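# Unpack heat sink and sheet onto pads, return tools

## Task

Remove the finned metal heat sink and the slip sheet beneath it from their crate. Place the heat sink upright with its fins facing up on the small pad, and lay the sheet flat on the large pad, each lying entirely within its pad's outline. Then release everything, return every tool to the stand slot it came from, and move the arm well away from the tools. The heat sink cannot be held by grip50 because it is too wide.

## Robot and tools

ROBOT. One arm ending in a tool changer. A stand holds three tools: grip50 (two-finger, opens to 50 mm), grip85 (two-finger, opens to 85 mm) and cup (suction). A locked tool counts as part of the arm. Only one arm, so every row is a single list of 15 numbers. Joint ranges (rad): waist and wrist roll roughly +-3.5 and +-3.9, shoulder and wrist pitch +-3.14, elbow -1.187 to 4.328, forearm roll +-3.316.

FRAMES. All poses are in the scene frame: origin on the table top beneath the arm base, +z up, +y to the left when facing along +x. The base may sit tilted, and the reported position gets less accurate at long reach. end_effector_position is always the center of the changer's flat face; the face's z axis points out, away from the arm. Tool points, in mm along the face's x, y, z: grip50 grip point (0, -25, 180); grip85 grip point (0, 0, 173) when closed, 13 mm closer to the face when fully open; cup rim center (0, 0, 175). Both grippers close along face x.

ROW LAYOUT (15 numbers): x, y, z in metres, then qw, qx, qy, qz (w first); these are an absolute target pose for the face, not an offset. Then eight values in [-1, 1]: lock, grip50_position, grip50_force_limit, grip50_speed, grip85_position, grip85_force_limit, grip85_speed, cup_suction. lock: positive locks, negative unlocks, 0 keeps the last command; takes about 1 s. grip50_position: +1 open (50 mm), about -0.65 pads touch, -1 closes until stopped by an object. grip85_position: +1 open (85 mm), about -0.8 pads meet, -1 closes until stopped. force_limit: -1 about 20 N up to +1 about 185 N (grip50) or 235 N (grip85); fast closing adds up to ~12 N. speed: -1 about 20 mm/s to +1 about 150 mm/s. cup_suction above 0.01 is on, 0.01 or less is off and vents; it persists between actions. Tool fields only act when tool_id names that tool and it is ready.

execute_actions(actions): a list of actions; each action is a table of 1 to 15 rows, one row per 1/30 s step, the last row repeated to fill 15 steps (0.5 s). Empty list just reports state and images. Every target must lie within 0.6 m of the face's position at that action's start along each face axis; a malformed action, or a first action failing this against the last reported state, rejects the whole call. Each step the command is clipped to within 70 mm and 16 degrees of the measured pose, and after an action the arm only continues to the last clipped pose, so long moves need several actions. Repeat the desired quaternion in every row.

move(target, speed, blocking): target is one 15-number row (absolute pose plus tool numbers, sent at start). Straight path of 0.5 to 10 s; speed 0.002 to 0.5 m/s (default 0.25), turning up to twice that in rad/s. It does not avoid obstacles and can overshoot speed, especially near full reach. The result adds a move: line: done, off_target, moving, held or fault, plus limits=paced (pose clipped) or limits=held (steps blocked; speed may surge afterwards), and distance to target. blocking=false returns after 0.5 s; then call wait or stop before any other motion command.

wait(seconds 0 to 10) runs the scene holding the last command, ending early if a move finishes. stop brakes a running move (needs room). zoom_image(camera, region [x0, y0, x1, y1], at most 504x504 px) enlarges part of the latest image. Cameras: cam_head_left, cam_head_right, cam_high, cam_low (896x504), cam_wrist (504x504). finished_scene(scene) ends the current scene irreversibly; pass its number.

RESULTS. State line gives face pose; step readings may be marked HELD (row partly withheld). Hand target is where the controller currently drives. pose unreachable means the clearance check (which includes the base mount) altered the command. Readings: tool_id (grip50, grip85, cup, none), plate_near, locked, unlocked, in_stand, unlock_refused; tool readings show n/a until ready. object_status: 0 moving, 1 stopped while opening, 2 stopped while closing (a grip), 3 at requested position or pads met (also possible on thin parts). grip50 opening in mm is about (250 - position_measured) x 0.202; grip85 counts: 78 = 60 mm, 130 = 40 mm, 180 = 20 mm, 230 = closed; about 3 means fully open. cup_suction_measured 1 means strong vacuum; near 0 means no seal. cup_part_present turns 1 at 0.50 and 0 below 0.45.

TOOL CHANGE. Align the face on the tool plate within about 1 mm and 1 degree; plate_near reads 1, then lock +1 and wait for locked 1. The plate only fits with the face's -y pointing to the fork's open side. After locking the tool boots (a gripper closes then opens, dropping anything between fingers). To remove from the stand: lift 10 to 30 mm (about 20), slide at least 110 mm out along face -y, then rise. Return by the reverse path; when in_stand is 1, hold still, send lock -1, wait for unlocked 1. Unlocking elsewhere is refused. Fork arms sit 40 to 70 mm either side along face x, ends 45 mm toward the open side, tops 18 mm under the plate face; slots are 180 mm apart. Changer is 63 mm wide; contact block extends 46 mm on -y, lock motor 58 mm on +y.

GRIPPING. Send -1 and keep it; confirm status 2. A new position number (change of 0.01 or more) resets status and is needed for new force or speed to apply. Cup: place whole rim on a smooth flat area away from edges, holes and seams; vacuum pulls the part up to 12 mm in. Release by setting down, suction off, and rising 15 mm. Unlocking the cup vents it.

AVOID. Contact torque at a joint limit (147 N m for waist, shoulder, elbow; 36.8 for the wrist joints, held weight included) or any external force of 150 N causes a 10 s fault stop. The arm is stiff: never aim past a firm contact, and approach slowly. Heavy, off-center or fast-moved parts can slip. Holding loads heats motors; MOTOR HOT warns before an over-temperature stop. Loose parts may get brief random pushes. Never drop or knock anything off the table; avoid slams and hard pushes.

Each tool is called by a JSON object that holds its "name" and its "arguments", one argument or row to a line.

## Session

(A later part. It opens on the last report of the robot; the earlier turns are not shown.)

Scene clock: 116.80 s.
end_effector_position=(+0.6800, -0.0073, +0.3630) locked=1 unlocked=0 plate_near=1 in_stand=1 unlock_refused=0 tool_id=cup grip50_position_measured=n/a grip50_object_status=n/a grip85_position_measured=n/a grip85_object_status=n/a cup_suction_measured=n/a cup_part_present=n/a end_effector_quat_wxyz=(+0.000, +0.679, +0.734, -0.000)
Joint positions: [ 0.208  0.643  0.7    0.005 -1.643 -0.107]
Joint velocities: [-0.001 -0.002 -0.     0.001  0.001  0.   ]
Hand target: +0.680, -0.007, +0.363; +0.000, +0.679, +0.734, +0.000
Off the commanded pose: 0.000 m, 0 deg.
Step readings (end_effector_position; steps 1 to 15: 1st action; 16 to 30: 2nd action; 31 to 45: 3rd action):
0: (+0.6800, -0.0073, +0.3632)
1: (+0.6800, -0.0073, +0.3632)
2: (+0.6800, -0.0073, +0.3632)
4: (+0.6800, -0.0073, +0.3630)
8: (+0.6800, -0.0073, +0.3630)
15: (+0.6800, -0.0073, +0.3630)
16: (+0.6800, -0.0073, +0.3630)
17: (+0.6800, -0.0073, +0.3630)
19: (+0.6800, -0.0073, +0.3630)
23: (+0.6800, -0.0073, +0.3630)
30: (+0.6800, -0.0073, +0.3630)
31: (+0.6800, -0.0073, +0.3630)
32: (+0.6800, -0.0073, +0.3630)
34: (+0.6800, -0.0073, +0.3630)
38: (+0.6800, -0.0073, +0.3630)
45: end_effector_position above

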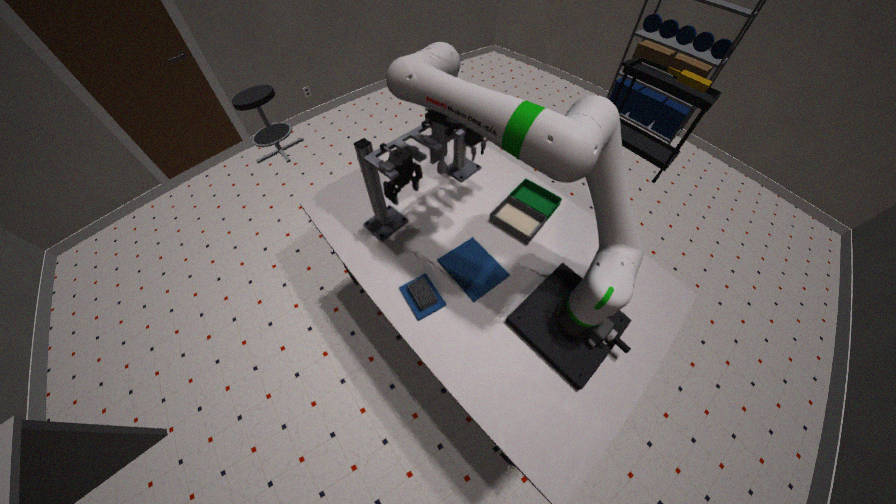

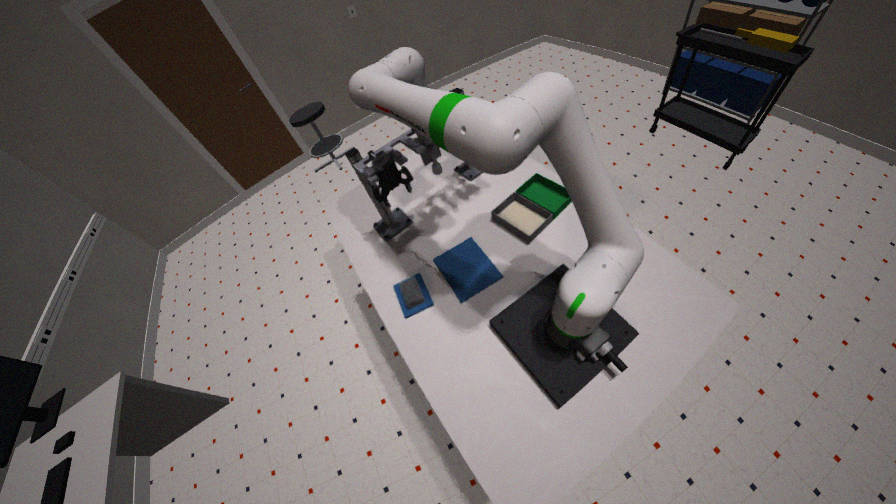

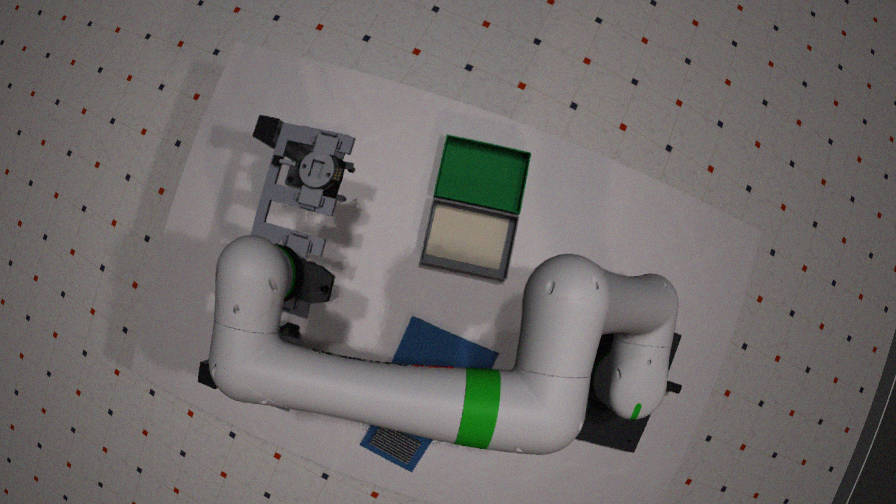

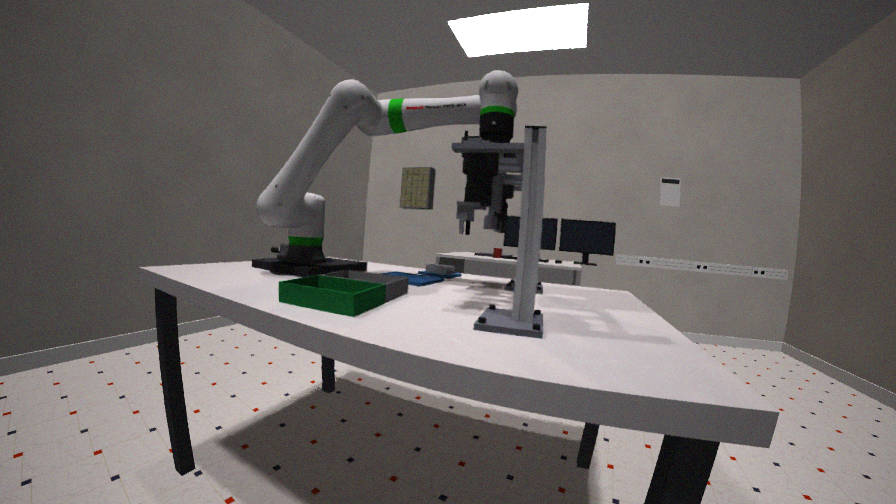

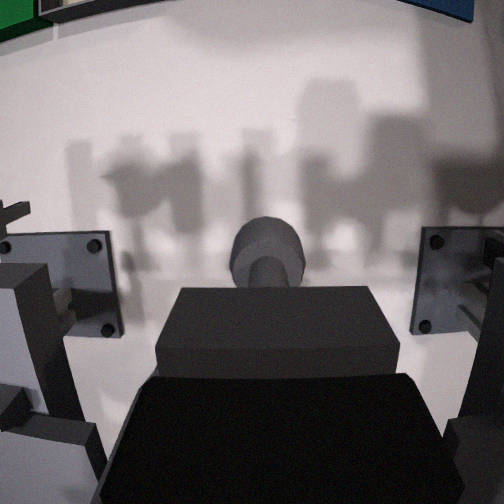

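{"name": "move", "arguments": {
  "target": [0.68,-0.0073,0.383,0,0.6788,0.7343,0,0,1,0,0,1,0,0,0],
  "speed": 0.04
}}

{"name": "move", "arguments": {
  "target": [0.544,-0.018,0.383,0,0.6788,0.7343,0,0,1,0,0,1,0,0,0],
  "speed": 0.12
}}

{"name": "move", "arguments": {
  "target": [0.416,-0.186,0.26,0,0.6494,0.7604,0,0,1,0,0,1,0,0,0]
}}

{"name": "move", "arguments": {
  "target": [0.416,-0.186,0.192,0,0.6494,0.7604,0,0,1,0,0,1,0,0,1],
  "speed": 0.1
}}

{"name": "move", "arguments": {
  "target": [0.416,-0.186,0.182,0,0.6494,0.7604,0,0,1,0,0,1,0,0,1],
  "speed": 0.01
}}

Scene clock: 124.70 s.
end_effector_position=(+0.6800, -0.0073, +0.3830) locked=1 unlocked=0 plate_near=1 in_stand=0 unlock_refused=0 tool_id=cup grip50_position_measured=n/a grip50_object_status=n/a grip85_position_measured=n/a grip85_object_status=n/a cup_suction_measured=0.00 cup_part_present=0 end_effector_quat_wxyz=(-0.000, +0.679, +0.734, +0.000)
Joint positions: [ 0.208  0.649  0.756  0.005 -1.693 -0.107]
Joint velocities: [ 0.     0.001  0.002 -0.001 -0.001 -0.   ]
Hand target: +0.680, -0.007, +0.383; -0.000, +0.679, +0.734, +0.000
Off the commanded pose: 0.000 m, 0 deg.
move: done

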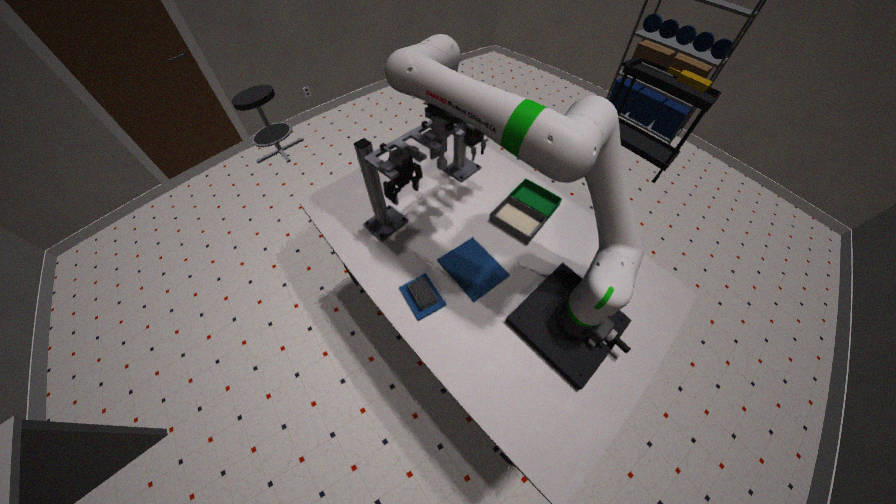

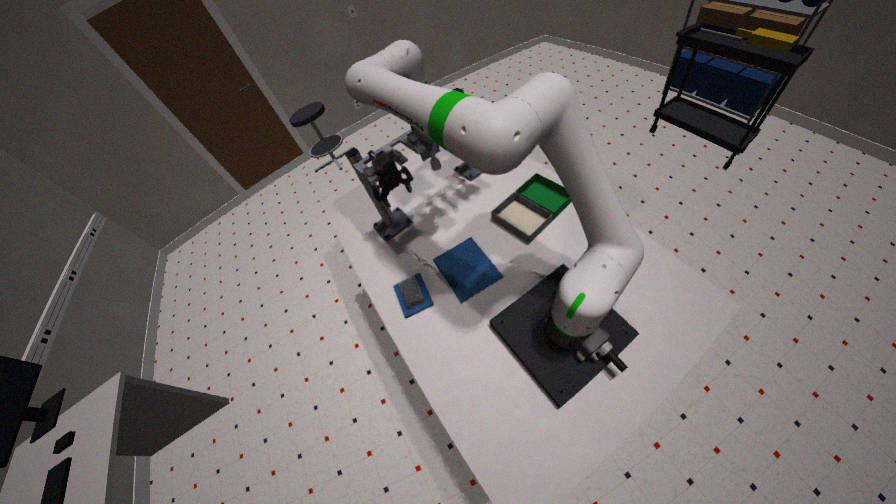

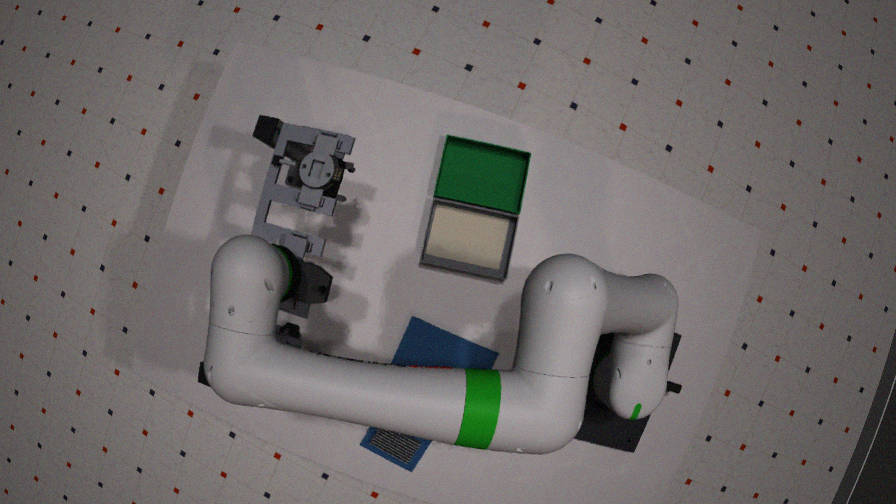

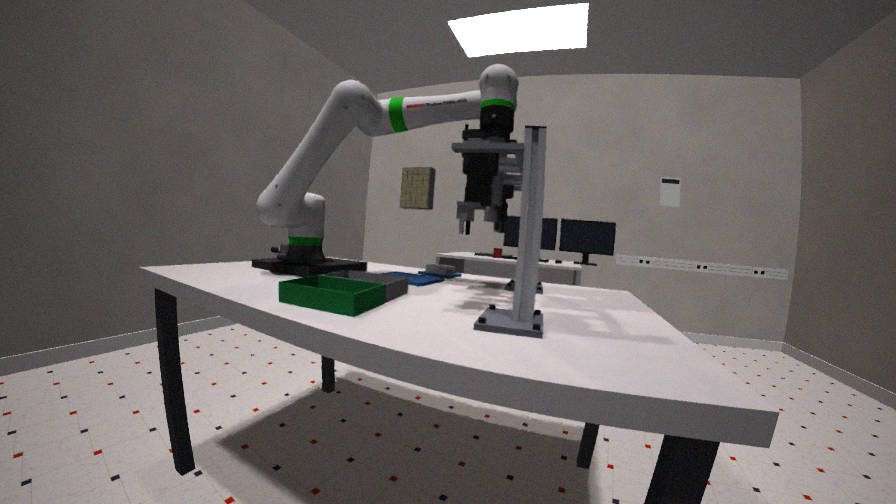

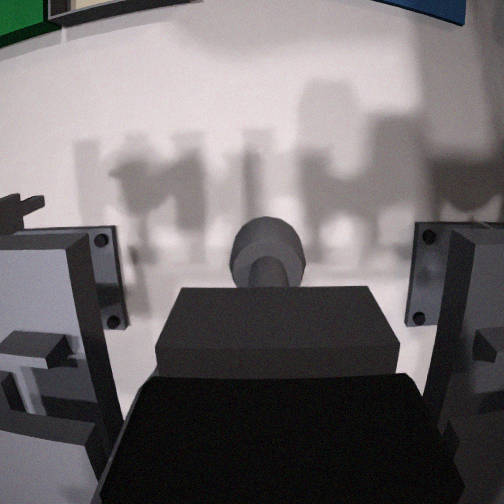

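Scene clock: 126.23 s.
end_effector_position=(+0.5443, -0.0180, +0.3831) locked=1 unlocked=0 plate_near=1 in_stand=0 unlock_refused=0 tool_id=cup grip50_position_measured=n/a grip50_object_status=n/a grip85_position_measured=n/a grip85_object_status=n/a cup_suction_measured=0.00 cup_part_present=0 end_effector_quat_wxyz=(-0.000, +0.679, +0.734, -0.000)
Joint positions: [ 0.235  0.265  0.216  0.005 -1.537 -0.135]
Joint velocities: [-0.    -0.001 -0.001 -0.     0.    -0.   ]
Hand target: +0.544, -0.018, +0.383; +0.000, +0.679, +0.734, +0.000
Off the commanded pose: 0.000 m, 0 deg.
move: done

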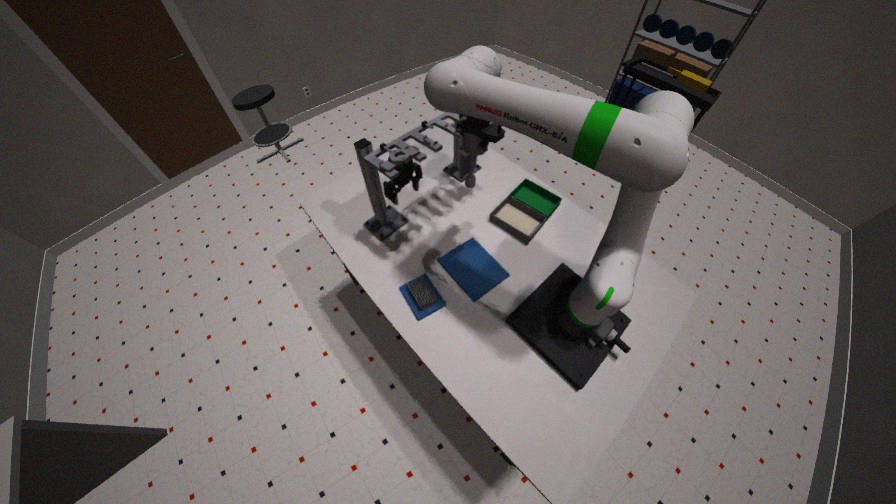

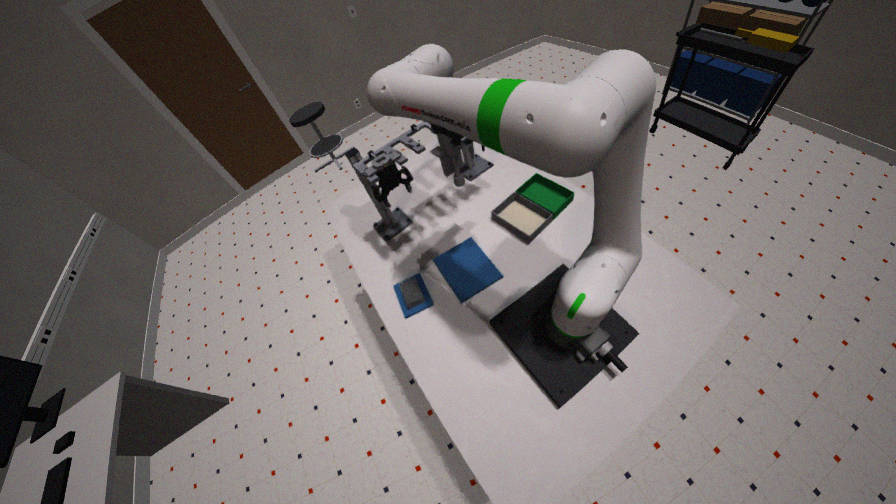

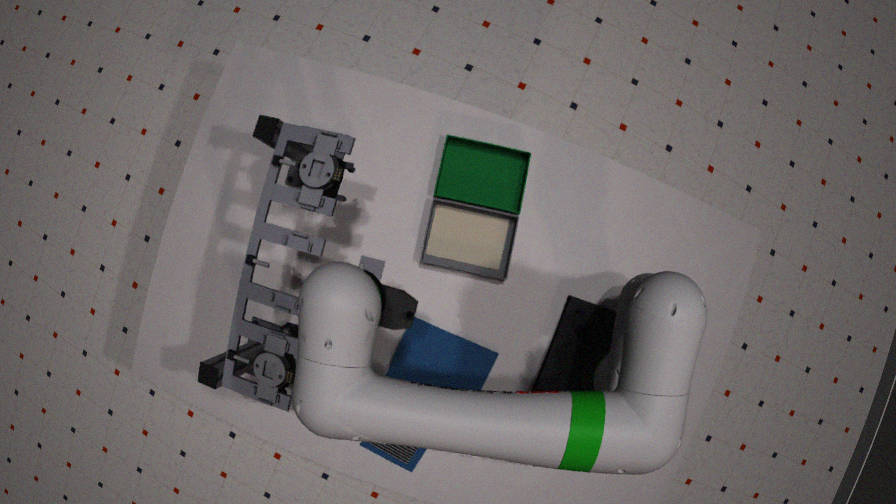

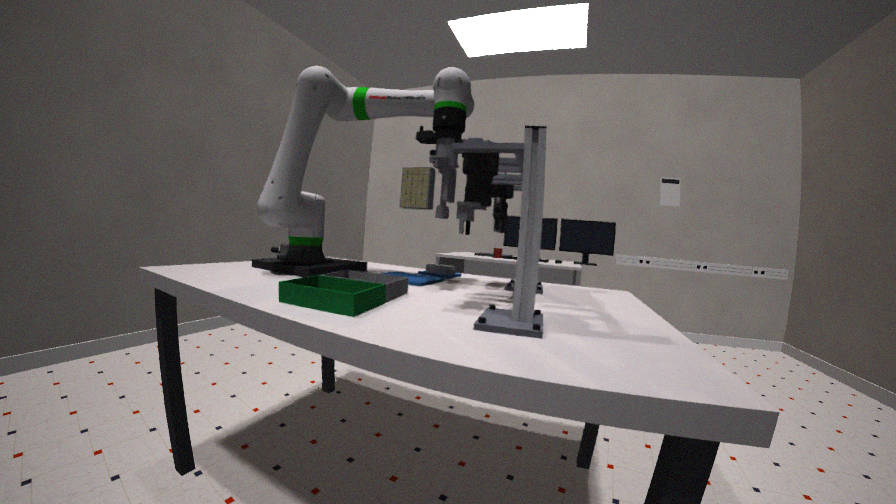

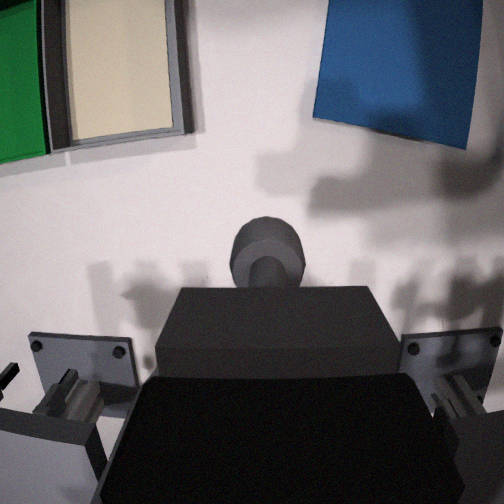

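Scene clock: 127.67 s.
end_effector_position=(+0.4163, -0.1862, +0.2601) locked=1 unlocked=0 plate_near=1 in_stand=0 unlock_refused=0 tool_id=cup grip50_position_measured=n/a grip50_object_status=n/a grip85_position_measured=n/a grip85_object_status=n/a cup_suction_measured=0.00 cup_part_present=0 end_effector_quat_wxyz=(-0.000, +0.649, +0.761, -0.000)
Joint positions: [-0.1    0.097 -0.27   0.01  -1.218  0.276]
Joint velocities: [-0.001  0.001  0.    -0.004  0.001  0.001]
Hand target: +0.416, -0.186, +0.260; -0.000, +0.649, +0.761, -0.000
Off the commanded pose: 0.000 m, 0 deg.
move: done

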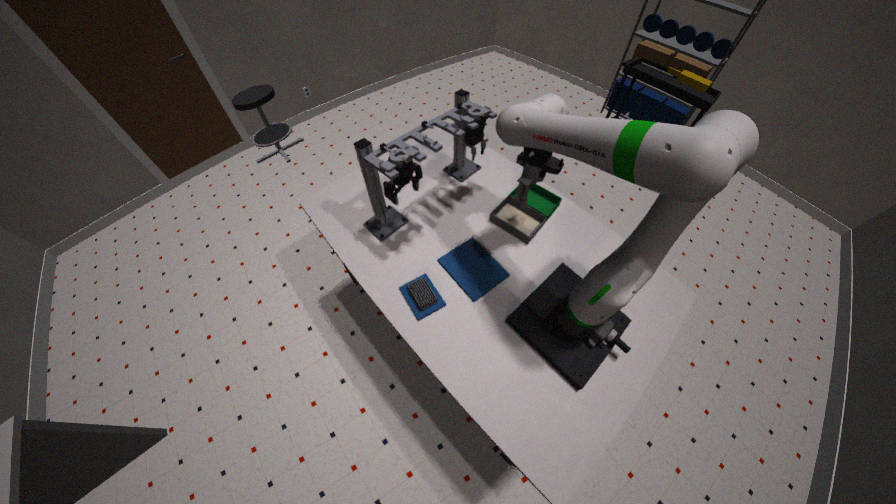

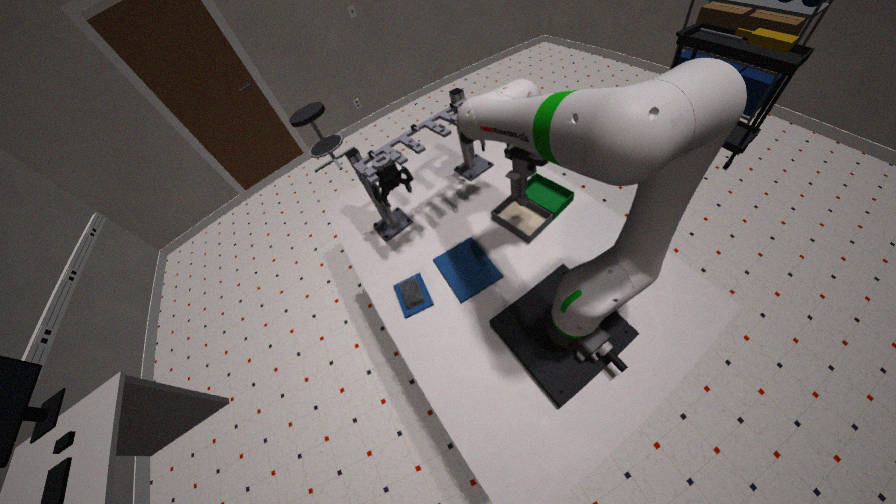

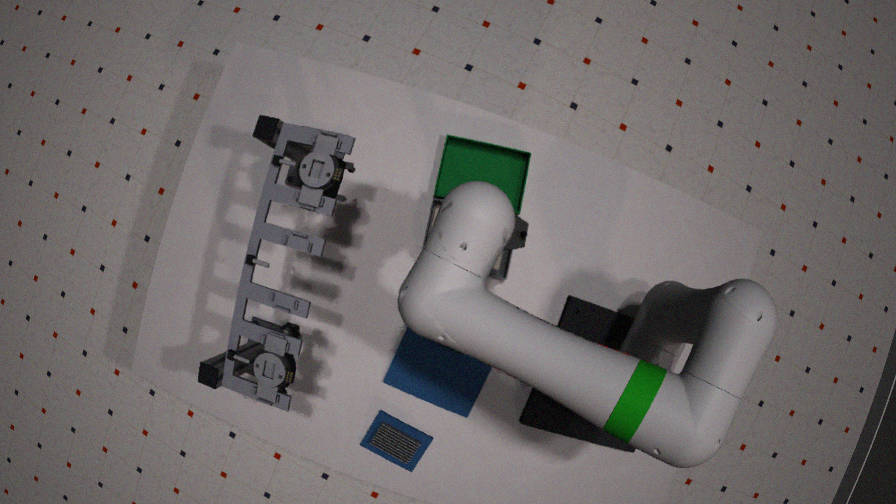

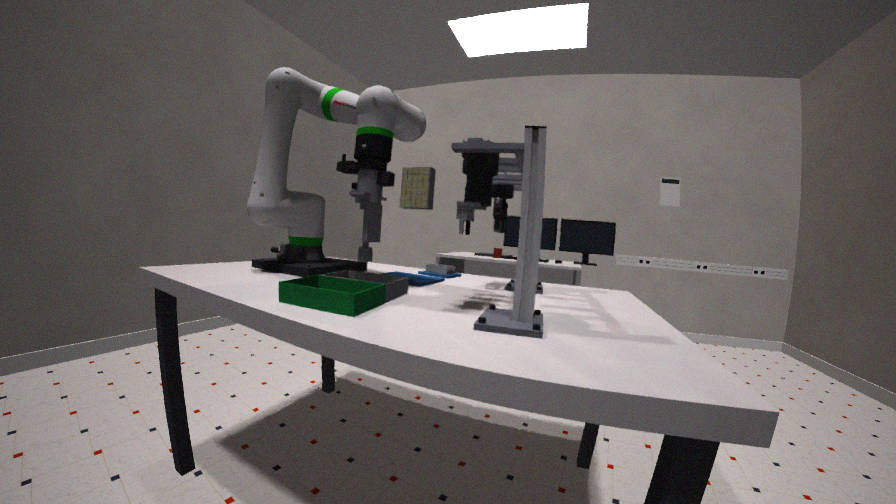

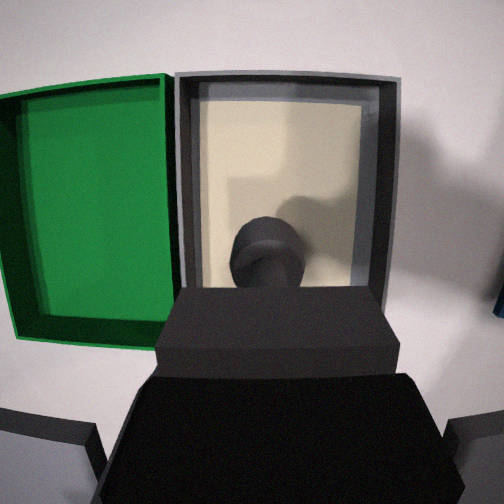

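Scene clock: 128.70 s.
end_effector_position=(+0.4161, -0.1860, +0.1919) locked=1 unlocked=0 plate_near=1 in_stand=0 unlock_refused=0 tool_id=cup grip50_position_measured=n/a grip50_object_status=n/a grip85_position_measured=n/a grip85_object_status=n/a cup_suction_measured=0.00 cup_part_present=0 end_effector_quat_wxyz=(-0.000, +0.649, +0.760, +0.000)
Joint positions: [-0.101  0.17  -0.362  0.011 -1.052  0.275]
Joint velocities: [-0.001 -0.    -0.001  0.     0.002  0.001]
Hand target: +0.416, -0.186, +0.192; -0.000, +0.649, +0.760, +0.000
Off the commanded pose: 0.000 m, 0 deg.
move: done

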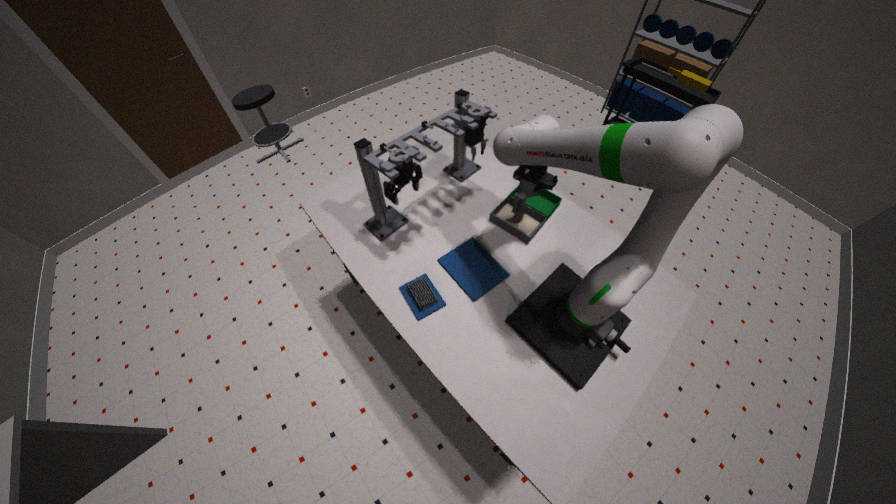

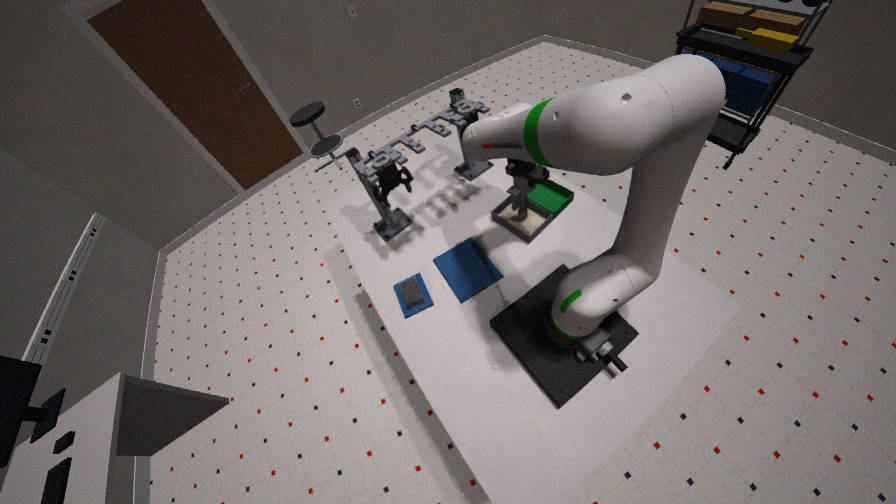

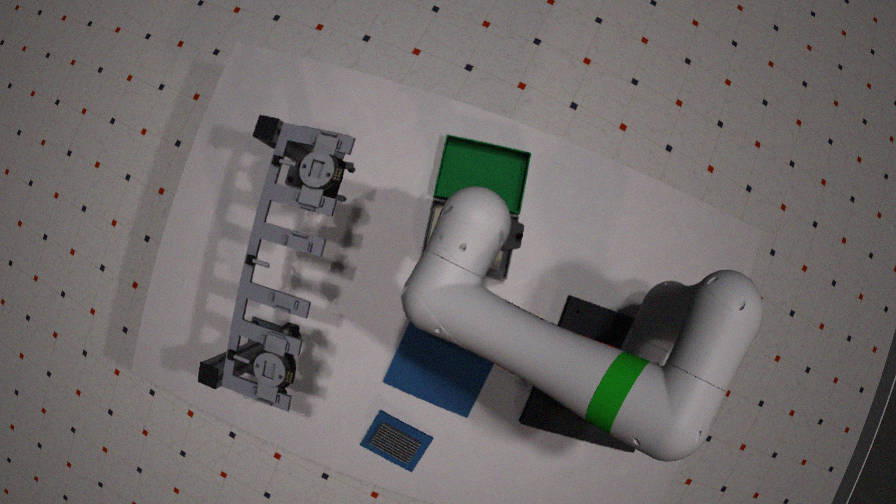

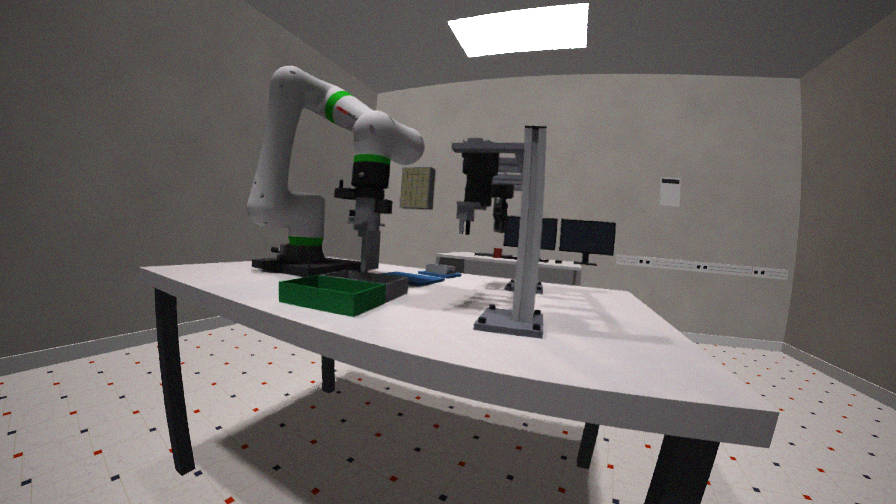

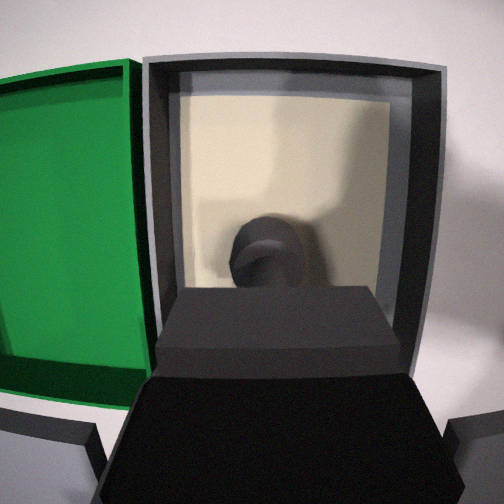

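Scene clock: 129.90 s.
end_effector_position=(+0.4160, -0.1860, +0.1820) locked=1 unlocked=0 plate_near=1 in_stand=0 unlock_refused=0 tool_id=cup grip50_position_measured=n/a grip50_object_status=n/a grip85_position_measured=n/a grip85_object_status=n/a cup_suction_measured=0.75 cup_part_present=1 end_effector_quat_wxyz=(-0.000, +0.649, +0.760, +0.000)
Joint positions: [-0.101  0.183 -0.374  0.011 -1.027  0.275]
Joint velocities: [-0.    -0.    -0.    -0.001  0.001  0.001]
Hand target: +0.416, -0.186, +0.182; -0.000, +0.649, +0.760, +0.000
Off the commanded pose: 0.000 m, 0 deg.
move: done

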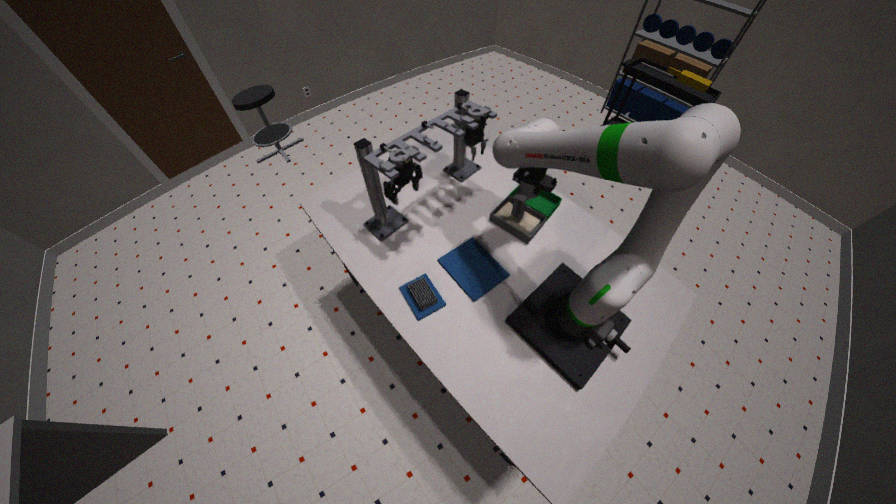

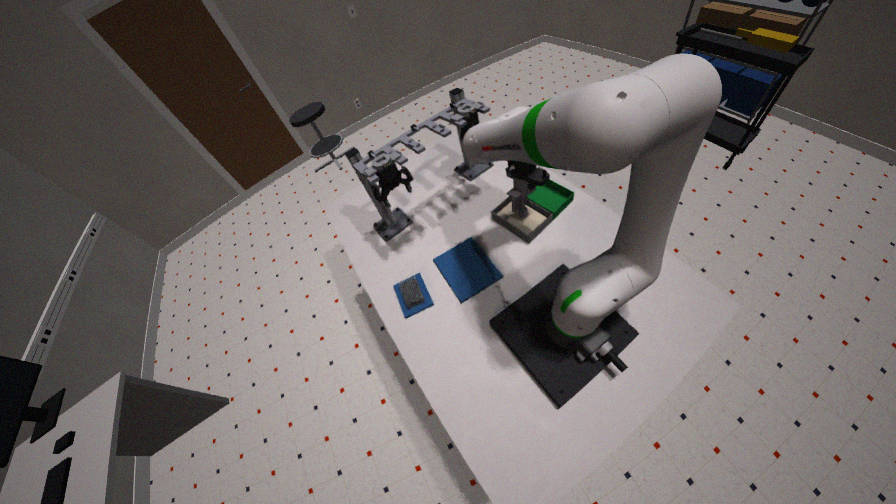

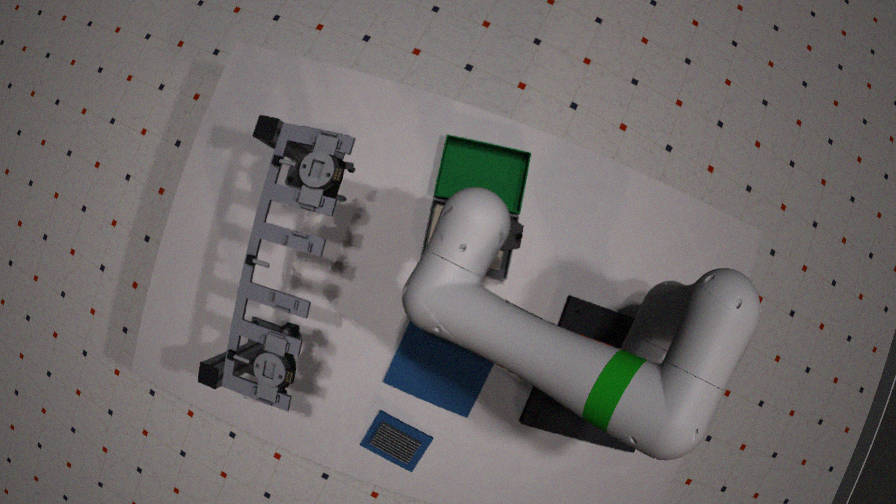

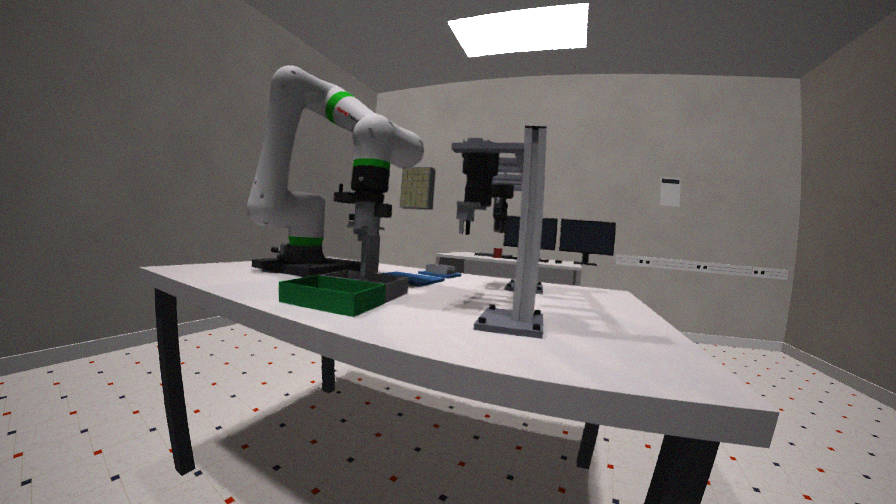

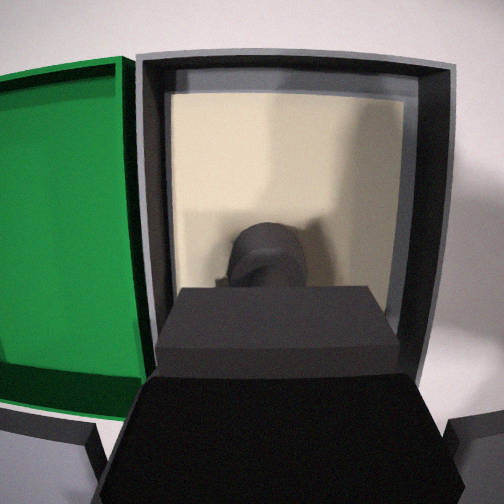

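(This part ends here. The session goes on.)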